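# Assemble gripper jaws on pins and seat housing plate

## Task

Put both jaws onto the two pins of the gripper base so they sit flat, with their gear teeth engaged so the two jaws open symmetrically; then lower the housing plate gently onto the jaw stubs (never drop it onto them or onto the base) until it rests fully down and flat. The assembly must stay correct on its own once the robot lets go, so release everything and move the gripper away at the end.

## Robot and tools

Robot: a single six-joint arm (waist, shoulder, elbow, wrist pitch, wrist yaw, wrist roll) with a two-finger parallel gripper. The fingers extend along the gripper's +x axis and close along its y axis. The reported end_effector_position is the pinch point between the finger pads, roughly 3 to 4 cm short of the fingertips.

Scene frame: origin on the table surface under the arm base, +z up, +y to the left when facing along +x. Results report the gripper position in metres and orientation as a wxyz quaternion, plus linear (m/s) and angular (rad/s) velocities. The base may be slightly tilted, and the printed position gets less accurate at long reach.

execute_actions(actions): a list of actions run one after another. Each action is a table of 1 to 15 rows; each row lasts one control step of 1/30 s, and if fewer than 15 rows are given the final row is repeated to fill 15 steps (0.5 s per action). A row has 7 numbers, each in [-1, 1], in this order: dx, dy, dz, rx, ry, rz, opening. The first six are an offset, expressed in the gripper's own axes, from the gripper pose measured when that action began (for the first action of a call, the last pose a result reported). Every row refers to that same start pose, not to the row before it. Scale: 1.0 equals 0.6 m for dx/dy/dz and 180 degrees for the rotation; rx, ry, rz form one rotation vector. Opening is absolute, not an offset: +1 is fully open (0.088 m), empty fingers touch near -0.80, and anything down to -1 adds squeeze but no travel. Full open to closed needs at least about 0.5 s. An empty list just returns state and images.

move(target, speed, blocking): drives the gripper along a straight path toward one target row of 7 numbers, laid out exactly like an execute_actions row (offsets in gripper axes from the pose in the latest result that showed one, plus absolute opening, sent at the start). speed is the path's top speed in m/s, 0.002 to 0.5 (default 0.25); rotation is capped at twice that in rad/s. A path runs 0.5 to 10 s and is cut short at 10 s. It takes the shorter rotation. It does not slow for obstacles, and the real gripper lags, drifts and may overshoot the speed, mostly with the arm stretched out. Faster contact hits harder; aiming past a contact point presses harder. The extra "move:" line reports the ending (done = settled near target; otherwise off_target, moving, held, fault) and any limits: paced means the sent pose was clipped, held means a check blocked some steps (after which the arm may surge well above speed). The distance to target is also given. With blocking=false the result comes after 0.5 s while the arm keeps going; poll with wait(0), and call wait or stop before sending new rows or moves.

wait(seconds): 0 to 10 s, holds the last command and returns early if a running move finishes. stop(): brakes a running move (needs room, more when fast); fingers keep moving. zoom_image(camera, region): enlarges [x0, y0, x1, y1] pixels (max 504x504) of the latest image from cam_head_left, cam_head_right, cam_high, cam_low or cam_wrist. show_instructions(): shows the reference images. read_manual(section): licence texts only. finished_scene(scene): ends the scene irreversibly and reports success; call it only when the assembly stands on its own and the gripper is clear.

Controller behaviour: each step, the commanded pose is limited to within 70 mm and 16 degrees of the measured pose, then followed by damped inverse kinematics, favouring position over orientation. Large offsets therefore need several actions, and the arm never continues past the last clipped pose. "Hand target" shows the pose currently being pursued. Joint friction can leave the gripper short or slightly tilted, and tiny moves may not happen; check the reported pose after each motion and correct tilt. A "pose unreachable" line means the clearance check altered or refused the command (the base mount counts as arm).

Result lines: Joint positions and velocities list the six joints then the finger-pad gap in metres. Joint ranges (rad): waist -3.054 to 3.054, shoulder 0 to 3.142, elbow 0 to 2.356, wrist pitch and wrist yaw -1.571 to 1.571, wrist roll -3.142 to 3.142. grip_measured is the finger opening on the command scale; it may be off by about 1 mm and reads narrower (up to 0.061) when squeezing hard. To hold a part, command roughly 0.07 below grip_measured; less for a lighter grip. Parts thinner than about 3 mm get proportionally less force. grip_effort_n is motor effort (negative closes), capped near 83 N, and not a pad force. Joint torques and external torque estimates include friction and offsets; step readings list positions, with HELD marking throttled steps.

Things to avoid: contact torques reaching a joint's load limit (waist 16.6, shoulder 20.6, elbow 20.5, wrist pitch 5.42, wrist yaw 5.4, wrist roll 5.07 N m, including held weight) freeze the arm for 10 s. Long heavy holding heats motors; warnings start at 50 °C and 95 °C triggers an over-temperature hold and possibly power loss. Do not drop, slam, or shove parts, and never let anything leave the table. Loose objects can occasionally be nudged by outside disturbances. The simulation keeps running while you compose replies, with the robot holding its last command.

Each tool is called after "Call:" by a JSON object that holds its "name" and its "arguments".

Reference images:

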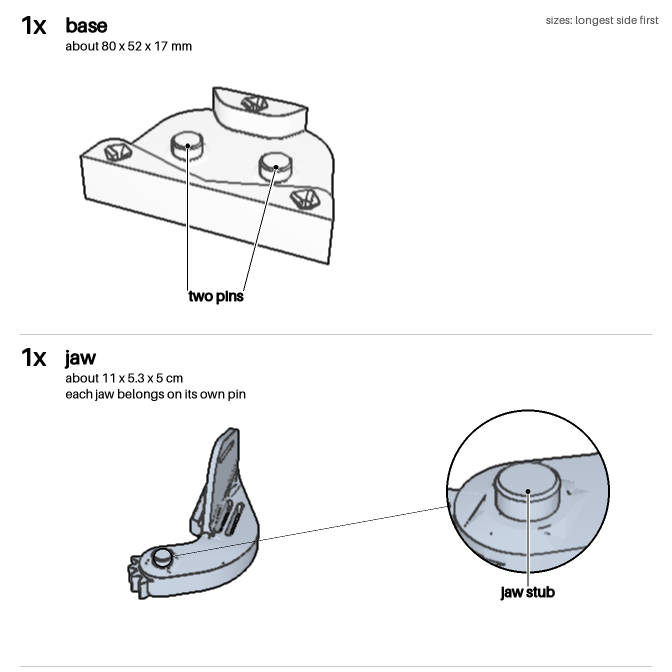

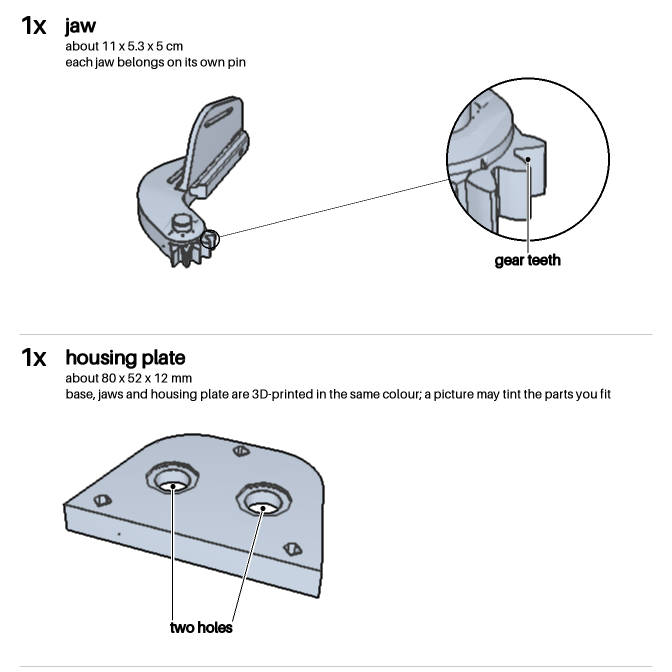

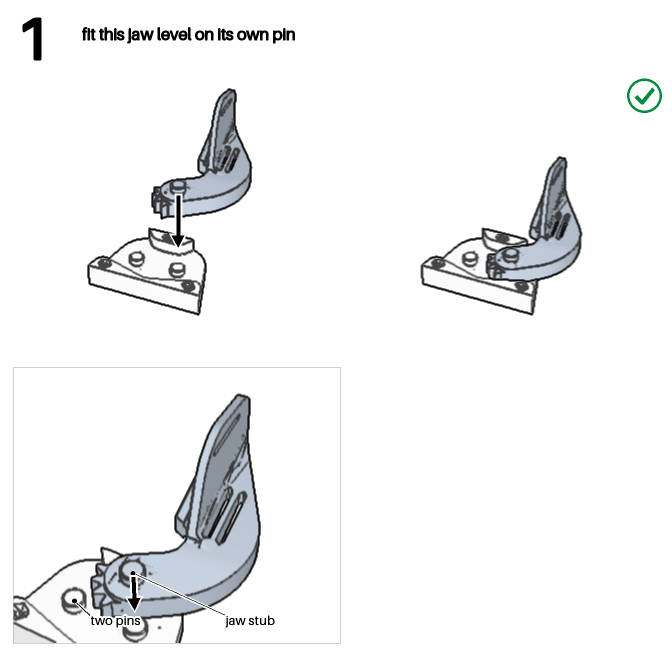

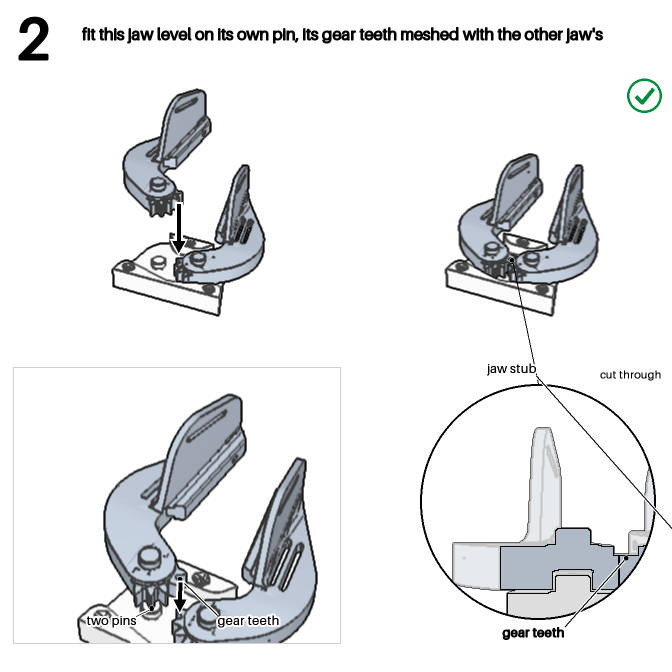

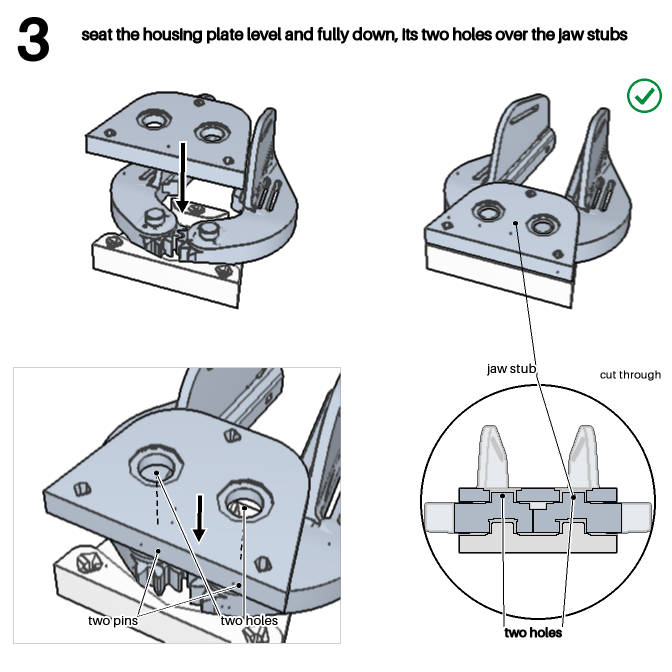

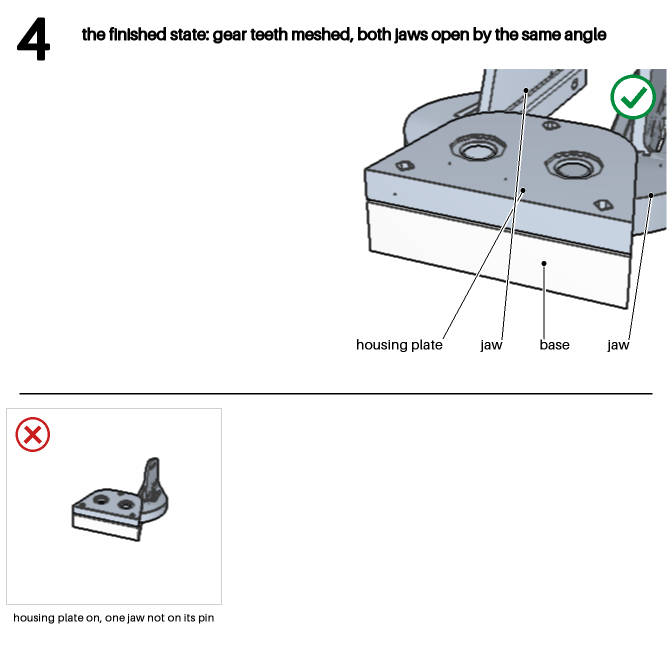

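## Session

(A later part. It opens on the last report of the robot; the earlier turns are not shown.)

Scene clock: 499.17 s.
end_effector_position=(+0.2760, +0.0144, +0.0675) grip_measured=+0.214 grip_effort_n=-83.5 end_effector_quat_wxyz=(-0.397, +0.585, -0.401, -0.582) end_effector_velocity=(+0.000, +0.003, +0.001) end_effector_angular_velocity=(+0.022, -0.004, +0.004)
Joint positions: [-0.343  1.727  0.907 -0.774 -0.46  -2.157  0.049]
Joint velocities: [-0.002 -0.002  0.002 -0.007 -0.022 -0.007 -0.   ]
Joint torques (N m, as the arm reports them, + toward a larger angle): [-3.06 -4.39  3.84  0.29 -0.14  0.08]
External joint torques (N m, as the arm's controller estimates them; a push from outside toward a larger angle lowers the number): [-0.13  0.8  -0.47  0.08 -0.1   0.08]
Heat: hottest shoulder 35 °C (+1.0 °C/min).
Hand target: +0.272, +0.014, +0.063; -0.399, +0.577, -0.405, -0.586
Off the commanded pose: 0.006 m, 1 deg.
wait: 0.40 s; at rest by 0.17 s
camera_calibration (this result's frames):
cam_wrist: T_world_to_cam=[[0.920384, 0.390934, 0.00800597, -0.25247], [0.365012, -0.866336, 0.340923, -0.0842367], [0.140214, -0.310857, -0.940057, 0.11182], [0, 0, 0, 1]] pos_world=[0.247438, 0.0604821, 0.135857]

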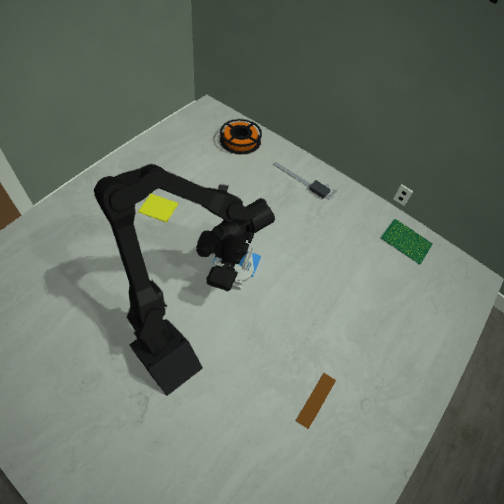

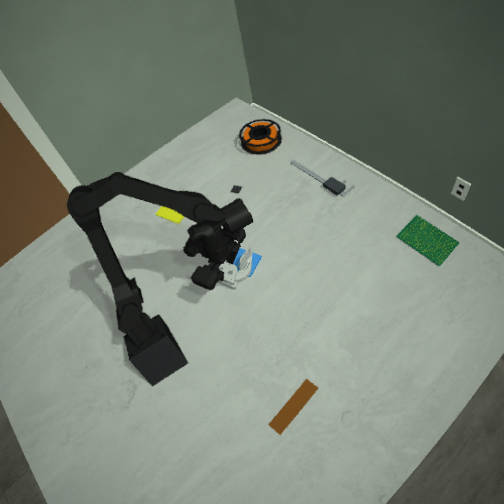

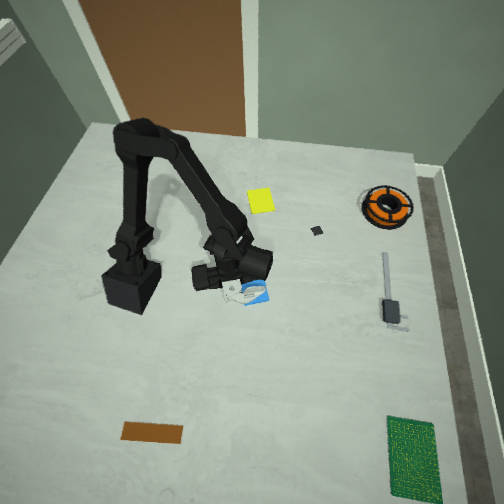

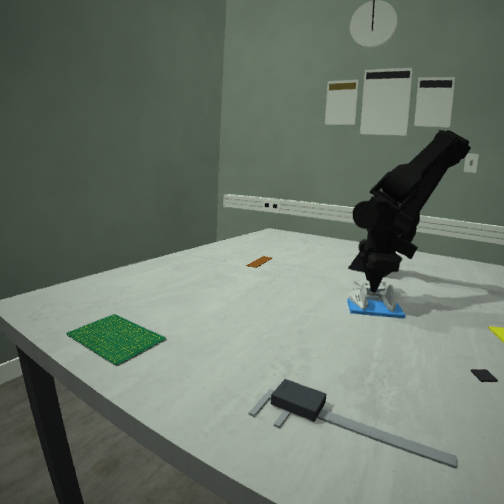

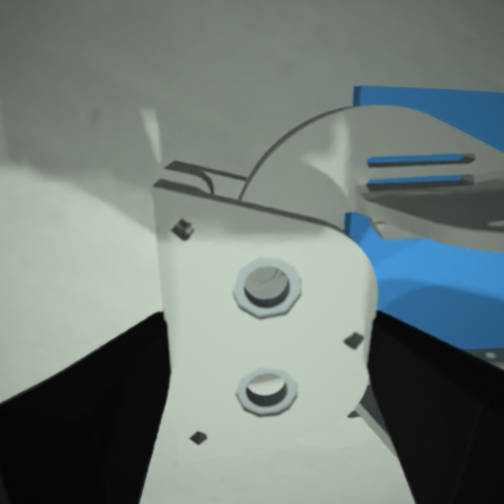

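Call:
{"name": "zoom_image", "arguments": {"camera": "cam_wrist", "region": [225,250,309,334]}}

Call:
{"name": "zoom_image", "arguments": {"camera": "cam_wrist", "region": [130,130,270,270]}}

Region (225, 250, 309, 334) of cam_wrist's 504x504 image, scaled by 6.000, with more detail than that image has.

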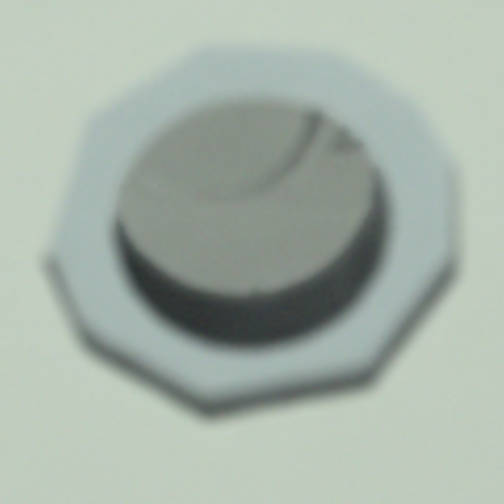

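Region (130, 130, 270, 270) of cam_wrist's 504x504 image, scaled by 3.600, with more detail than that image has.

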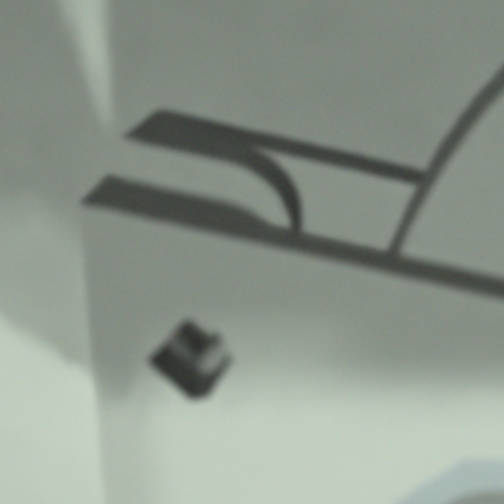

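Call:
{"name": "execute_actions", "arguments": {"actions": [[[0.008,0.0054,0.002,0.002,-0.0043,0.0041,0.12],[0.0086,0.0055,0.0021,0.0015,-0.0046,0.0041,0.12],[0.0092,0.0056,0.0021,0.001,-0.0049,0.0041,0.12],[0.0099,0.0058,0.0022,0.0005,-0.0052,0.0041,0.12],[0.0106,0.0059,0.0022,0,-0.0055,0.0041,0.12],[0.0113,0.006,0.0023,-0.0005,-0.0058,0.0041,0.12],[0.012,0.0062,0.0023,-0.001,-0.0061,0.0041,0.12],[0.0127,0.0063,0.0024,-0.0014,-0.0064,0.0041,0.12],[0.0133,0.0064,0.0024,-0.0017,-0.0067,0.0041,0.12],[0.0138,0.0065,0.0025,-0.002,-0.007,0.0041,0.12],[0.0142,0.0065,0.0025,-0.002,-0.007,0.0041,0.12]]]}}

Call:
{"name": "zoom_image", "arguments": {"camera": "cam_wrist", "region": [225,250,309,334]}}

Call:
{"name": "zoom_image", "arguments": {"camera": "cam_wrist", "region": [225,350,309,434]}}

Call:
{"name": "zoom_image", "arguments": {"camera": "cam_wrist", "region": [130,130,270,270]}}

Scene clock: 511.97 s.
end_effector_position=(+0.2752, +0.0145, +0.0634) grip_measured=+0.214 grip_effort_n=-83.5 end_effector_quat_wxyz=(-0.396, +0.583, -0.398, -0.587) end_effector_velocity=(-0.001, -0.000, -0.002) end_effector_angular_velocity=(+0.007, -0.001, +0.004)
Joint positions: [-0.34   1.738  0.9   -0.763 -0.467 -2.165  0.049]
Joint velocities: [-0.002  0.002 -0.007  0.007 -0.007 -0.007 -0.   ]
Joint torques (N m, as the arm reports them, + toward a larger angle): [-3.08 -4.45  3.8   0.28 -0.15 -0.12]
External joint torques (N m, as the arm's controller estimates them; a push from outside toward a larger angle lowers the number): [-0.1   0.75 -0.42  0.09 -0.11 -0.12]
Heat: hottest shoulder 34 °C (+0.0 °C/min).
Hand target: +0.272, +0.014, +0.059; -0.396, +0.577, -0.399, -0.592
Off the commanded pose: 0.006 m, 1 deg.
Step readings (end_effector_position):
0: (+0.2760, +0.0144, +0.0675)
1: (+0.2760, +0.0145, +0.0674)
2: (+0.2759, +0.0145, +0.0673)
4: (+0.2760, +0.0146, +0.0669)
8: (+0.2757, +0.0146, +0.0653)
15: end_effector_position above
camera_calibration (this result's frames):
cam_wrist: T_world_to_cam=[[0.917329, 0.398073, 0.00670521, -0.250876], [0.373565, -0.866432, 0.331277, -0.08423], [0.137682, -0.301385, -0.94351, 0.108857], [0, 0, 0, 1]] pos_world=[0.246614, 0.0596954, 0.132293]

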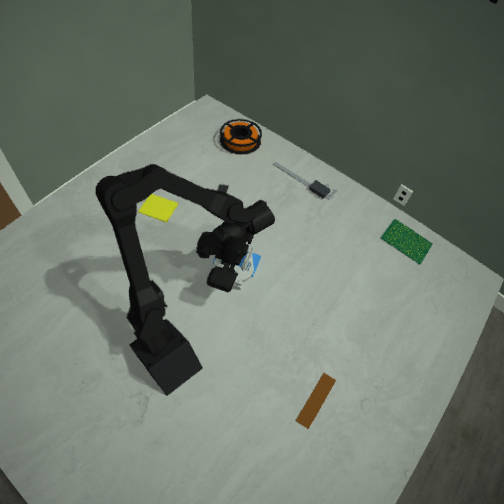

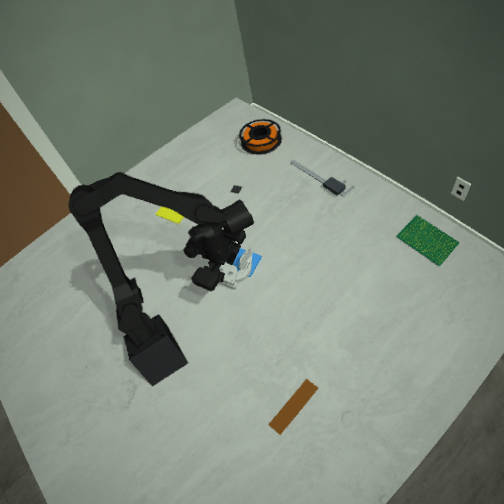

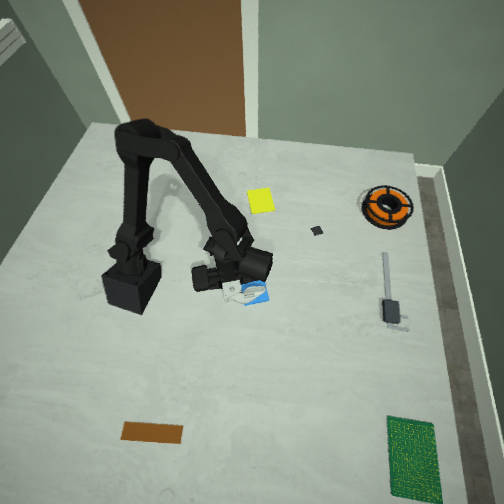

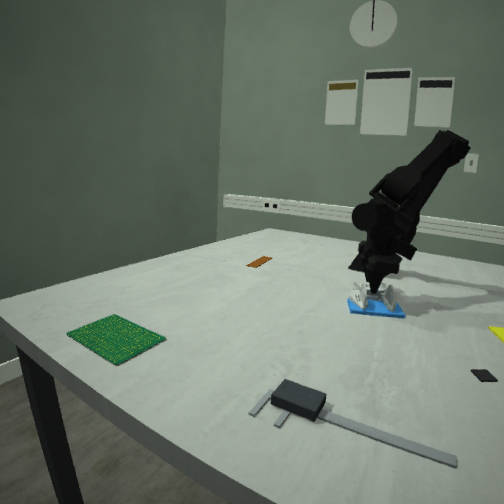

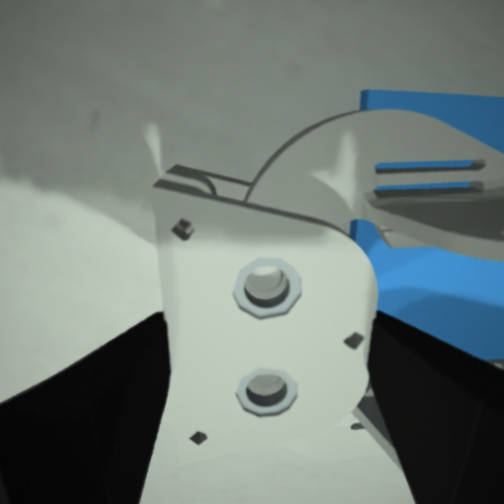

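Region (225, 250, 309, 334) of cam_wrist's 504x504 image, scaled by 6.000, with more detail than that image has.

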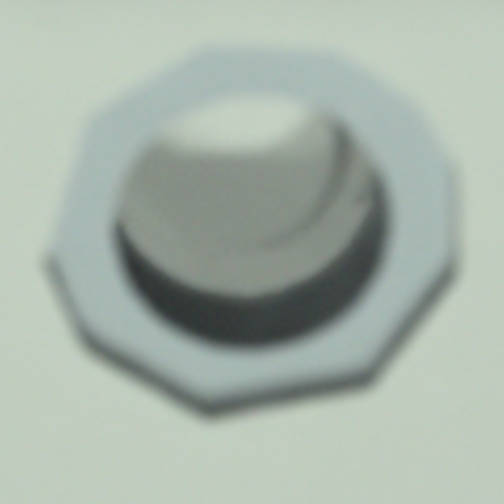

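Region (225, 350, 309, 434) of cam_wrist's 504x504 image, scaled by 6.000, with more detail than that image has.

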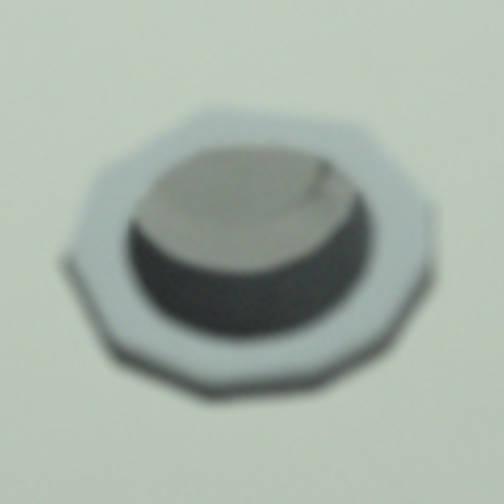

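Region (130, 130, 270, 270) of cam_wrist's 504x504 image, scaled by 3.600, with more detail than that image has.

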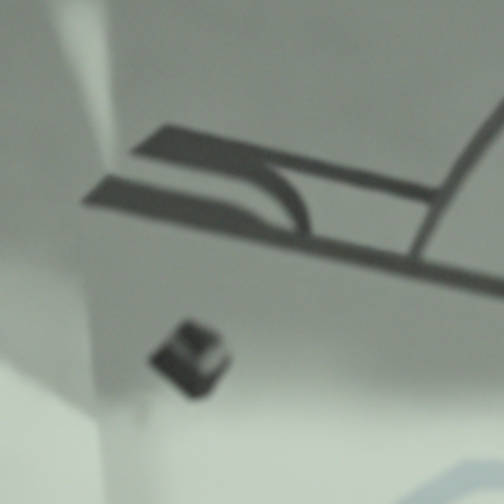

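Call:
{"name": "execute_actions", "arguments": {"actions": [[[0.008,0.0054,0.0019,0,-0.004,0.0035,0.12],[0.0088,0.0055,0.0019,0,-0.004,0.0035,0.12],[0.0097,0.0056,0.0019,0,-0.004,0.0035,0.12],[0.0106,0.0056,0.0019,0,-0.004,0.0035,0.12],[0.0115,0.0056,0.0019,0,-0.004,0.0035,0.12],[0.0124,0.0056,0.0019,0,-0.004,0.0035,0.12],[0.0133,0.0056,0.0019,0,-0.004,0.0035,0.12],[0.0142,0.0056,0.0019,0,-0.004,0.0035,0.12],[0.015,0.0056,0.0019,0,-0.004,0.0035,0.12],[0.0158,0.0056,0.0019,0,-0.004,0.0035,0.12],[0.0166,0.0056,0.0019,0,-0.004,0.0035,0.12],[0.0173,0.0056,0.0019,0,-0.004,0.0035,0.12]]]}}

Call:
{"name": "zoom_image", "arguments": {"camera": "cam_wrist", "region": [180,240,360,430]}}

Call:
{"name": "zoom_image", "arguments": {"camera": "cam_wrist", "region": [130,130,270,270]}}

Scene clock: 518.90 s.
end_effector_position=(+0.2751, +0.0144, +0.0576) grip_measured=+0.214 grip_effort_n=-83.5 end_effector_quat_wxyz=(-0.394, +0.585, -0.395, -0.589) end_effector_velocity=(-0.002, -0.000, -0.006) end_effector_angular_velocity=(-0.006, +0.009, +0.003)
Joint positions: [-0.331  1.75   0.889 -0.736 -0.469 -2.164  0.049]
Joint velocities: [ 0.012  0.012 -0.012  0.022  0.007  0.007 -0.   ]
Joint torques (N m, as the arm reports them, + toward a larger angle): [-3.15 -4.54  3.72  0.29 -0.16  0.08]
External joint torques (N m, as the arm's controller estimates them; a push from outside toward a larger angle lowers the number): [-0.15  0.76 -0.53  0.07 -0.11  0.08]
Heat: hottest shoulder 33 °C (-2.0 °C/min).
Hand target: +0.272, +0.014, +0.053; -0.396, +0.577, -0.398, -0.593
Off the commanded pose: 0.006 m, 1 deg.
Step readings (end_effector_position):
0: (+0.2753, +0.0146, +0.0633)
1: (+0.2754, +0.0146, +0.0632)
2: (+0.2754, +0.0146, +0.0632)
4: (+0.2756, +0.0146, +0.0627)
8: (+0.2752, +0.0145, +0.0606)
15: end_effector_position above
camera_calibration (this result's frames):
cam_wrist: T_world_to_cam=[[0.913884, 0.405914, 0.00709528, -0.249912], [0.380978, -0.86352, 0.330438, -0.0844071], [0.140256, -0.299278, -0.943801, 0.10269], [0, 0, 0, 1]] pos_world=[0.246145, 0.0592885, 0.126584]

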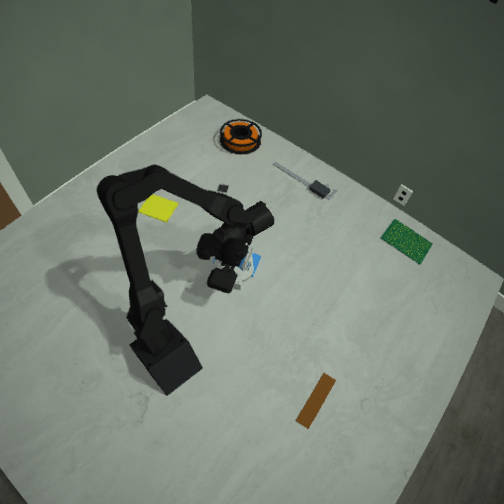

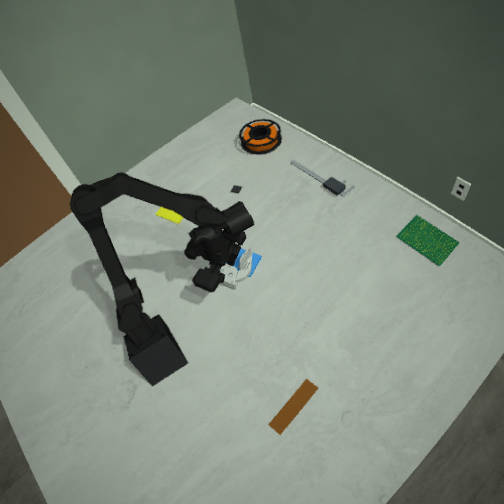

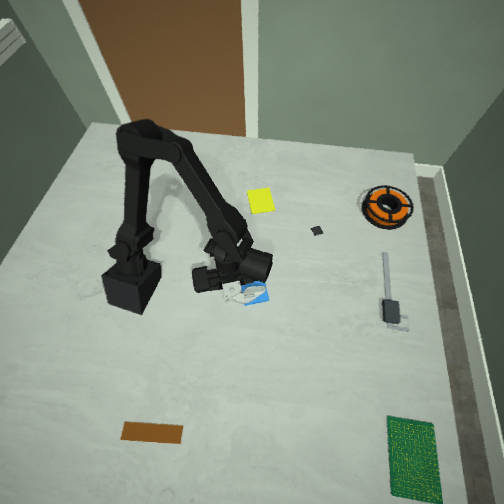

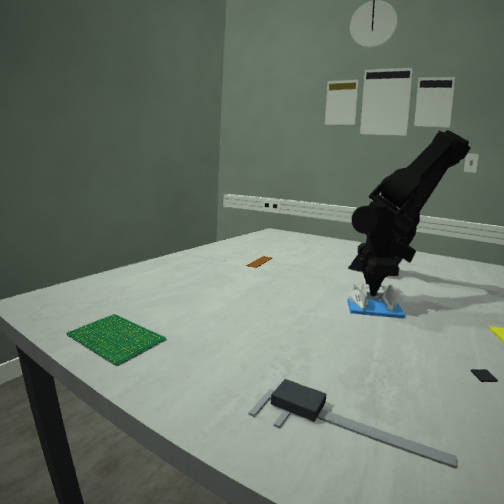

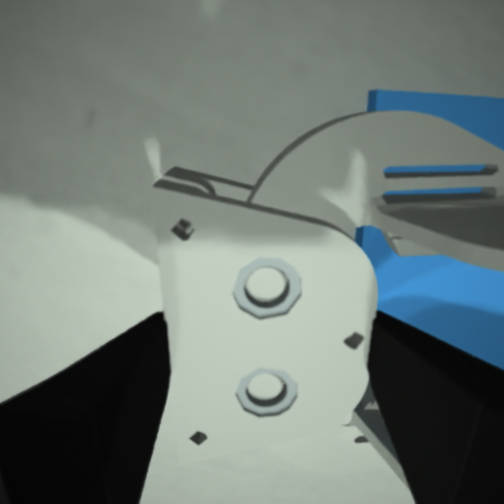

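Region (180, 240, 360, 430) of cam_wrist's 504x504 image, scaled by 2.653, with more detail than that image has; it fills the left 477 columns of this view, and the rest is white.

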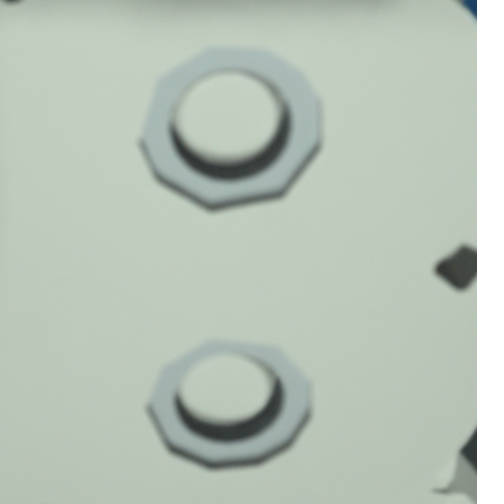

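Region (130, 130, 270, 270) of cam_wrist's 504x504 image, scaled by 3.600, with more detail than that image has.

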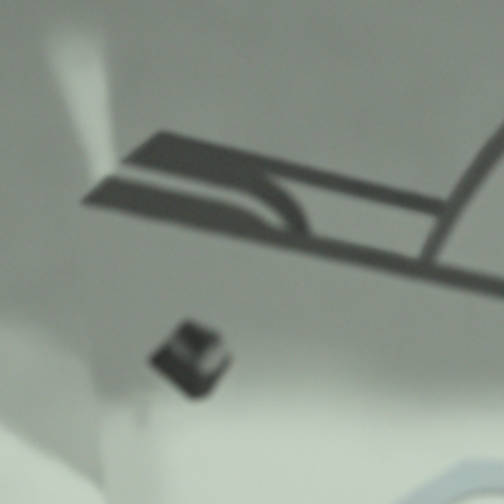

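Call:
{"name": "execute_actions", "arguments": {"actions": [[[0.0081,0.0053,0.0019,0.003,-0.0038,0.0036,0.12],[0.0086,0.0053,0.0019,0.003,-0.0038,0.0036,0.12],[0.0091,0.0053,0.0019,0.003,-0.0038,0.0036,0.12],[0.0096,0.0053,0.0019,0.003,-0.0038,0.0036,0.12],[0.0101,0.0053,0.0019,0.003,-0.0038,0.0036,0.12],[0.0106,0.0053,0.0019,0.003,-0.0038,0.0036,0.12],[0.0111,0.0053,0.0019,0.003,-0.0038,0.0036,0.12],[0.0116,0.0053,0.0019,0.003,-0.0038,0.0036,0.12],[0.0121,0.0053,0.0019,0.003,-0.0038,0.0036,0.12],[0.0126,0.0053,0.0019,0.003,-0.0038,0.0036,0.12],[0.0131,0.0053,0.0019,0.003,-0.0038,0.0036,0.12],[0.0135,0.0053,0.0019,0.003,-0.0038,0.0036,0.12]]]}}

Call:
{"name": "zoom_image", "arguments": {"camera": "cam_wrist", "region": [180,240,360,430]}}

Call:
{"name": "zoom_image", "arguments": {"camera": "cam_wrist", "region": [130,130,270,270]}}

Scene clock: 522.47 s.
end_effector_position=(+0.2752, +0.0139, +0.0559) grip_measured=+0.214 grip_effort_n=-83.5 end_effector_quat_wxyz=(-0.396, +0.585, -0.396, -0.587) end_effector_velocity=(-0.005, -0.000, -0.001) end_effector_angular_velocity=(+0.010, +0.010, -0.007)
Joint positions: [-0.33   1.752  0.883 -0.724 -0.469 -2.156  0.049]
Joint velocities: [-0.007 -0.002 -0.012 -0.007 -0.007 -0.007  0.   ]
Joint torques (N m, as the arm reports them, + toward a larger angle): [-2.62 -3.78  3.64  0.63 -0.16  0.09]
External joint torques (N m, as the arm's controller estimates them; a push from outside toward a larger angle lowers the number): [ 0.39  1.43 -0.47  0.43 -0.12  0.09]
Heat: hottest shoulder 33 °C (-2.0 °C/min).
Hand target: +0.271, +0.014, +0.050; -0.396, +0.577, -0.399, -0.593
Off the commanded pose: 0.007 m, 1 deg.
Step readings (end_effector_position):
0: (+0.2752, +0.0144, +0.0573)
1: (+0.2752, +0.0144, +0.0573)
2: (+0.2752, +0.0143, +0.0573)
4: (+0.2753, +0.0143, +0.0570)
8: (+0.2753, +0.0140, +0.0564)
15: end_effector_position above
camera_calibration (this result's frames):
cam_wrist: T_world_to_cam=[[0.915834, 0.401441, 0.00963018, -0.250436], [0.375794, -0.865285, 0.331754, -0.0829515], [0.141512, -0.300213, -0.943317, 0.100529], [0, 0, 0, 1]] pos_world=[0.246305, 0.0589387, 0.124762]

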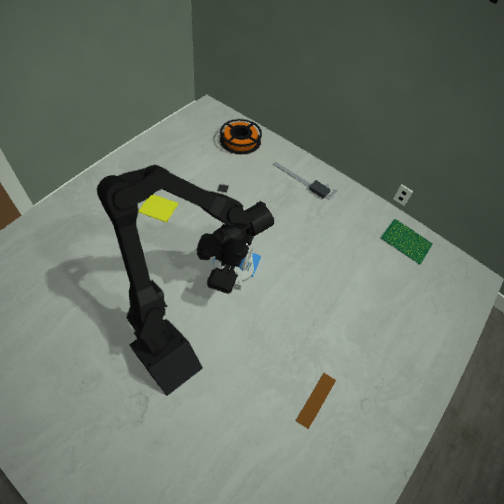

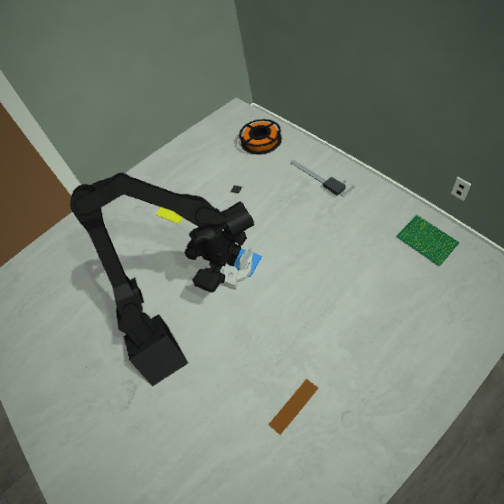

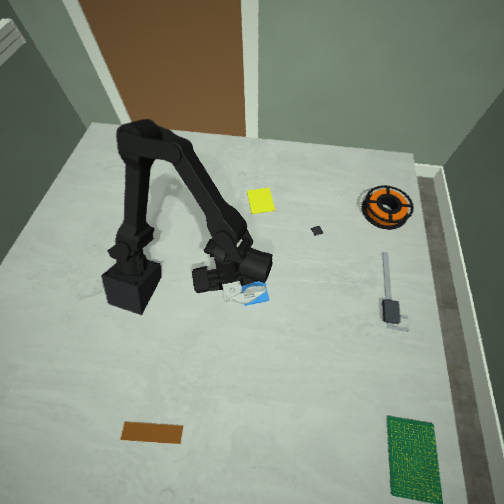

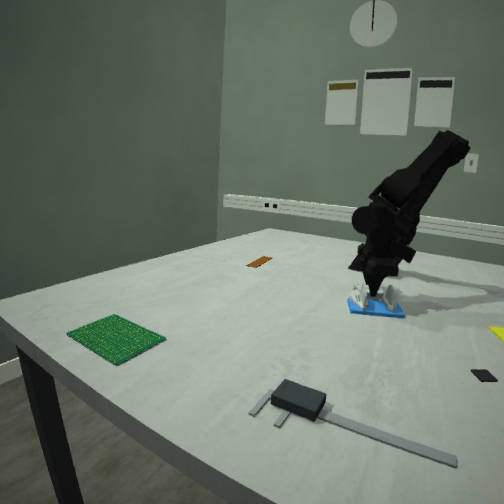

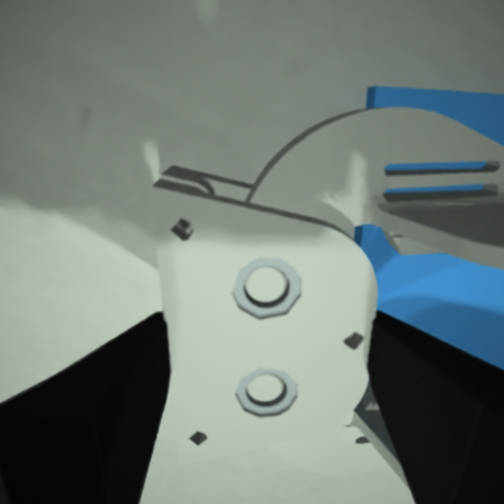

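Region (180, 240, 360, 430) of cam_wrist's 504x504 image, scaled by 2.653, with more detail than that image has; it fills the left 477 columns of this view, and the rest is white.

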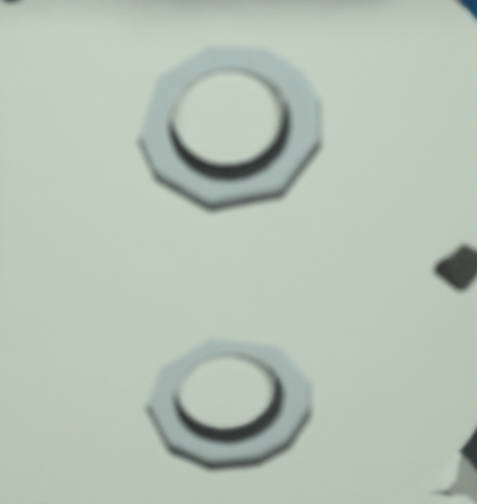

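Region (130, 130, 270, 270) of cam_wrist's 504x504 image, scaled by 3.600, with more detail than that image has.

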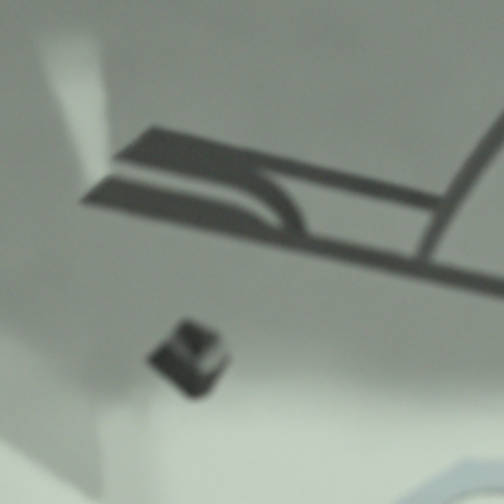

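Call:
{"name": "zoom_image", "arguments": {"camera": "cam_low", "region": [335,255,415,325]}}

Call:
{"name": "zoom_image", "arguments": {"camera": "cam_head_right", "region": [195,235,275,305]}}

Call:
{"name": "zoom_image", "arguments": {"camera": "cam_high", "region": [205,265,275,315]}}

Region (335, 255, 415, 325) of cam_low's 504x504 image, scaled by 6.300, with more detail than that image has; it fills the top 441 rows of this view, and the rest is white.

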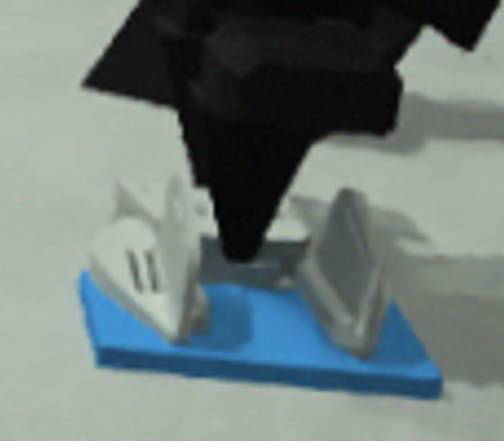

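Region (195, 235, 275, 305) of cam_head_right's 504x504 image, scaled by 6.300, with more detail than that image has; it fills the top 441 rows of this view, and the rest is white.

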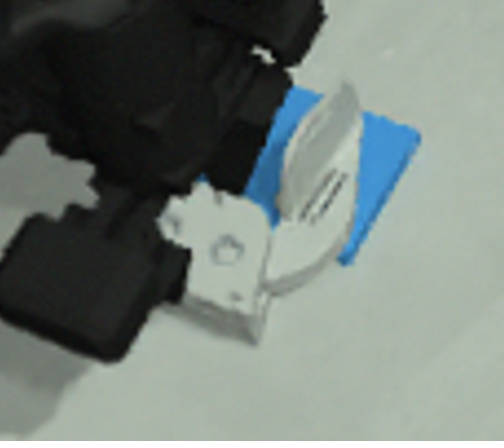

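Region (205, 265, 275, 315) of cam_high's 504x504 image, scaled by 7.200, with more detail than that image has; it fills the top 360 rows of this view, and the rest is white.

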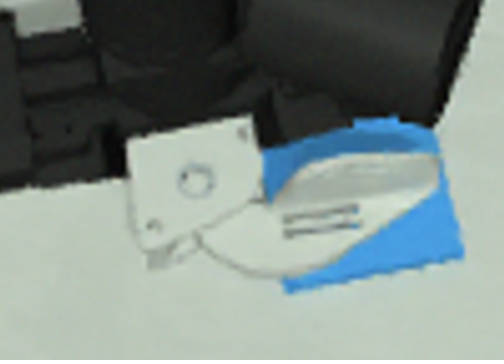

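Call:
{"name": "execute_actions", "arguments": {"actions": [[[0.0107,0.005,0.0028,0.001,-0.0045,0.0042,0.15],[0.0107,0.005,0.0028,0.001,-0.0045,0.0042,0.17],[0.0107,0.005,0.0028,0.001,-0.0045,0.0042,0.19],[0.0107,0.005,0.0028,0.001,-0.0045,0.0042,0.205],[0.0107,0.005,0.0028,0.001,-0.0045,0.0042,0.22],[0.0105,0.005,0.0028,0.001,-0.0045,0.0042,0.235],[0.01,0.005,0.0028,0.001,-0.0045,0.0042,0.248],[0.0095,0.005,0.0028,0.001,-0.0045,0.0042,0.26],[0.009,0.0048,0.0026,0.001,-0.004,0.004,0.27],[0.008,0.0045,0.0022,0.001,-0.0035,0.0035,0.28],[0.006,0.0035,0.0015,0,-0.0025,0.0025,0.295],[0.004,0.002,0.001,0,-0.0015,0.0015,0.32],[0.002,0.001,0,0,0,0,0.36],[0,0,0,0,0,0,0.42],[0,0,0,0,0,0,0.48]]]}}

Call:
{"name": "zoom_image", "arguments": {"camera": "cam_wrist", "region": [130,130,410,470]}}

Scene clock: 531.60 s.
end_effector_position=(+0.2758, +0.0138, +0.0558) grip_measured=+0.366 grip_effort_n=13.7 end_effector_quat_wxyz=(-0.396, +0.586, -0.395, -0.586) end_effector_velocity=(-0.007, +0.003, +0.001) end_effector_angular_velocity=(+0.013, +0.025, -0.009)
Joint positions: [-0.33   1.752  0.883 -0.721 -0.469 -2.156  0.057]
Joint velocities: [-0.002 -0.007 -0.002 -0.037 -0.007 -0.007  0.064]
Joint torques (N m, as the arm reports them, + toward a larger angle): [-3.3  -5.73  4.53  0.11 -0.07 -0.02]
External joint torques (N m, as the arm's controller estimates them; a push from outside toward a larger angle lowers the number): [-0.32 -0.44  0.41 -0.03 -0.02 -0.02]
Heat: hottest shoulder 32 °C (-3.0 °C/min).
Hand target: +0.275, +0.014, +0.056; -0.396, +0.585, -0.396, -0.587
Off the commanded pose: 0.001 m, 0 deg.
Step readings (end_effector_position):
0: (+0.2752, +0.0139, +0.0558)
1: (+0.2752, +0.0139, +0.0558)
2: (+0.2752, +0.0139, +0.0558)
4: (+0.2752, +0.0139, +0.0558)
8: (+0.2753, +0.0139, +0.0558)
15: end_effector_position above
camera_calibration (this result's frames):
cam_wrist: T_world_to_cam=[[0.915406, 0.402351, 0.0120745, -0.250937], [0.37574, -0.864854, 0.332935, -0.0832722], [0.1444, -0.300234, -0.942872, 0.0995351], [0, 0, 0, 1]] pos_world=[0.246625, 0.0588302, 0.124603]

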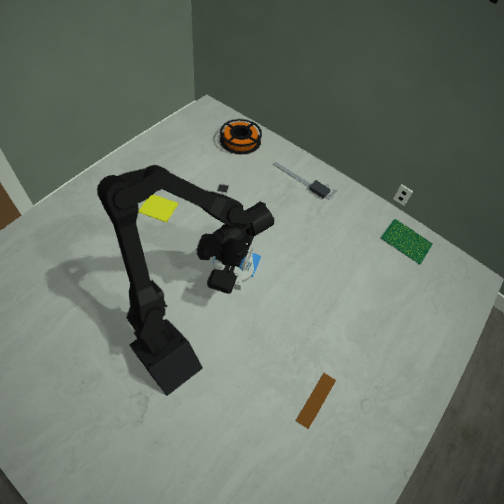

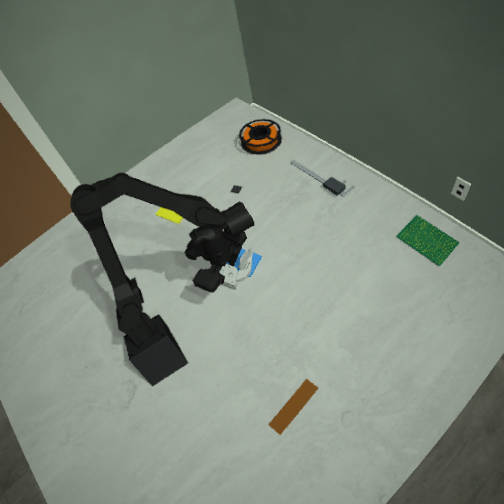

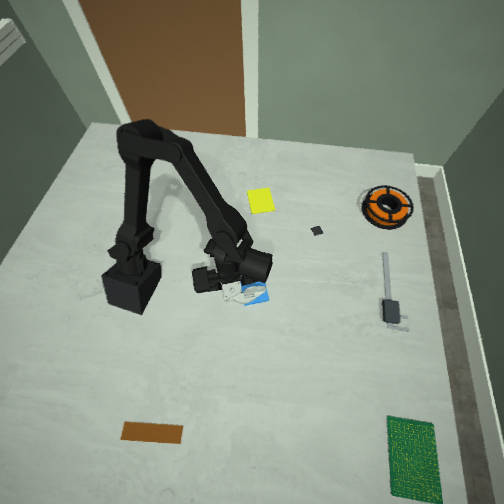

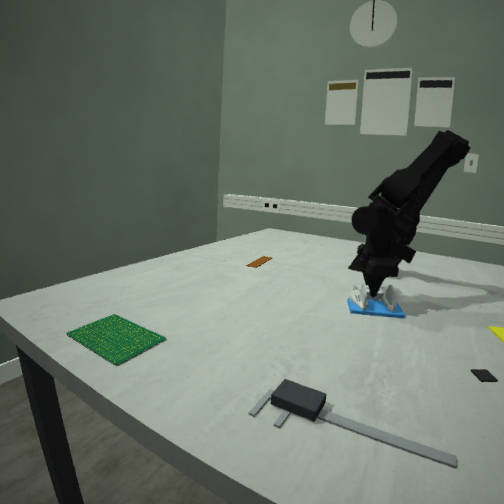

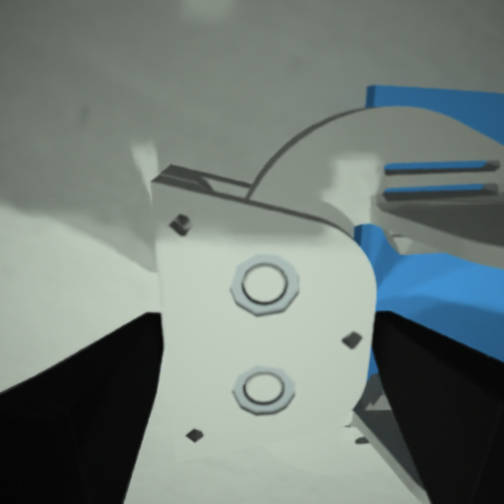

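Region (130, 130, 410, 470) of cam_wrist's 504x504 image, scaled by 1.482, with more detail than that image has; it fills the left 415 columns of this view, and the rest is white.

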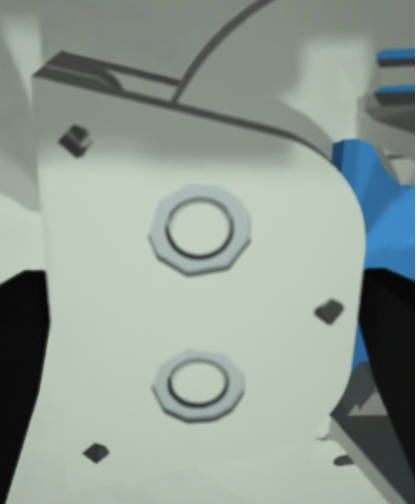

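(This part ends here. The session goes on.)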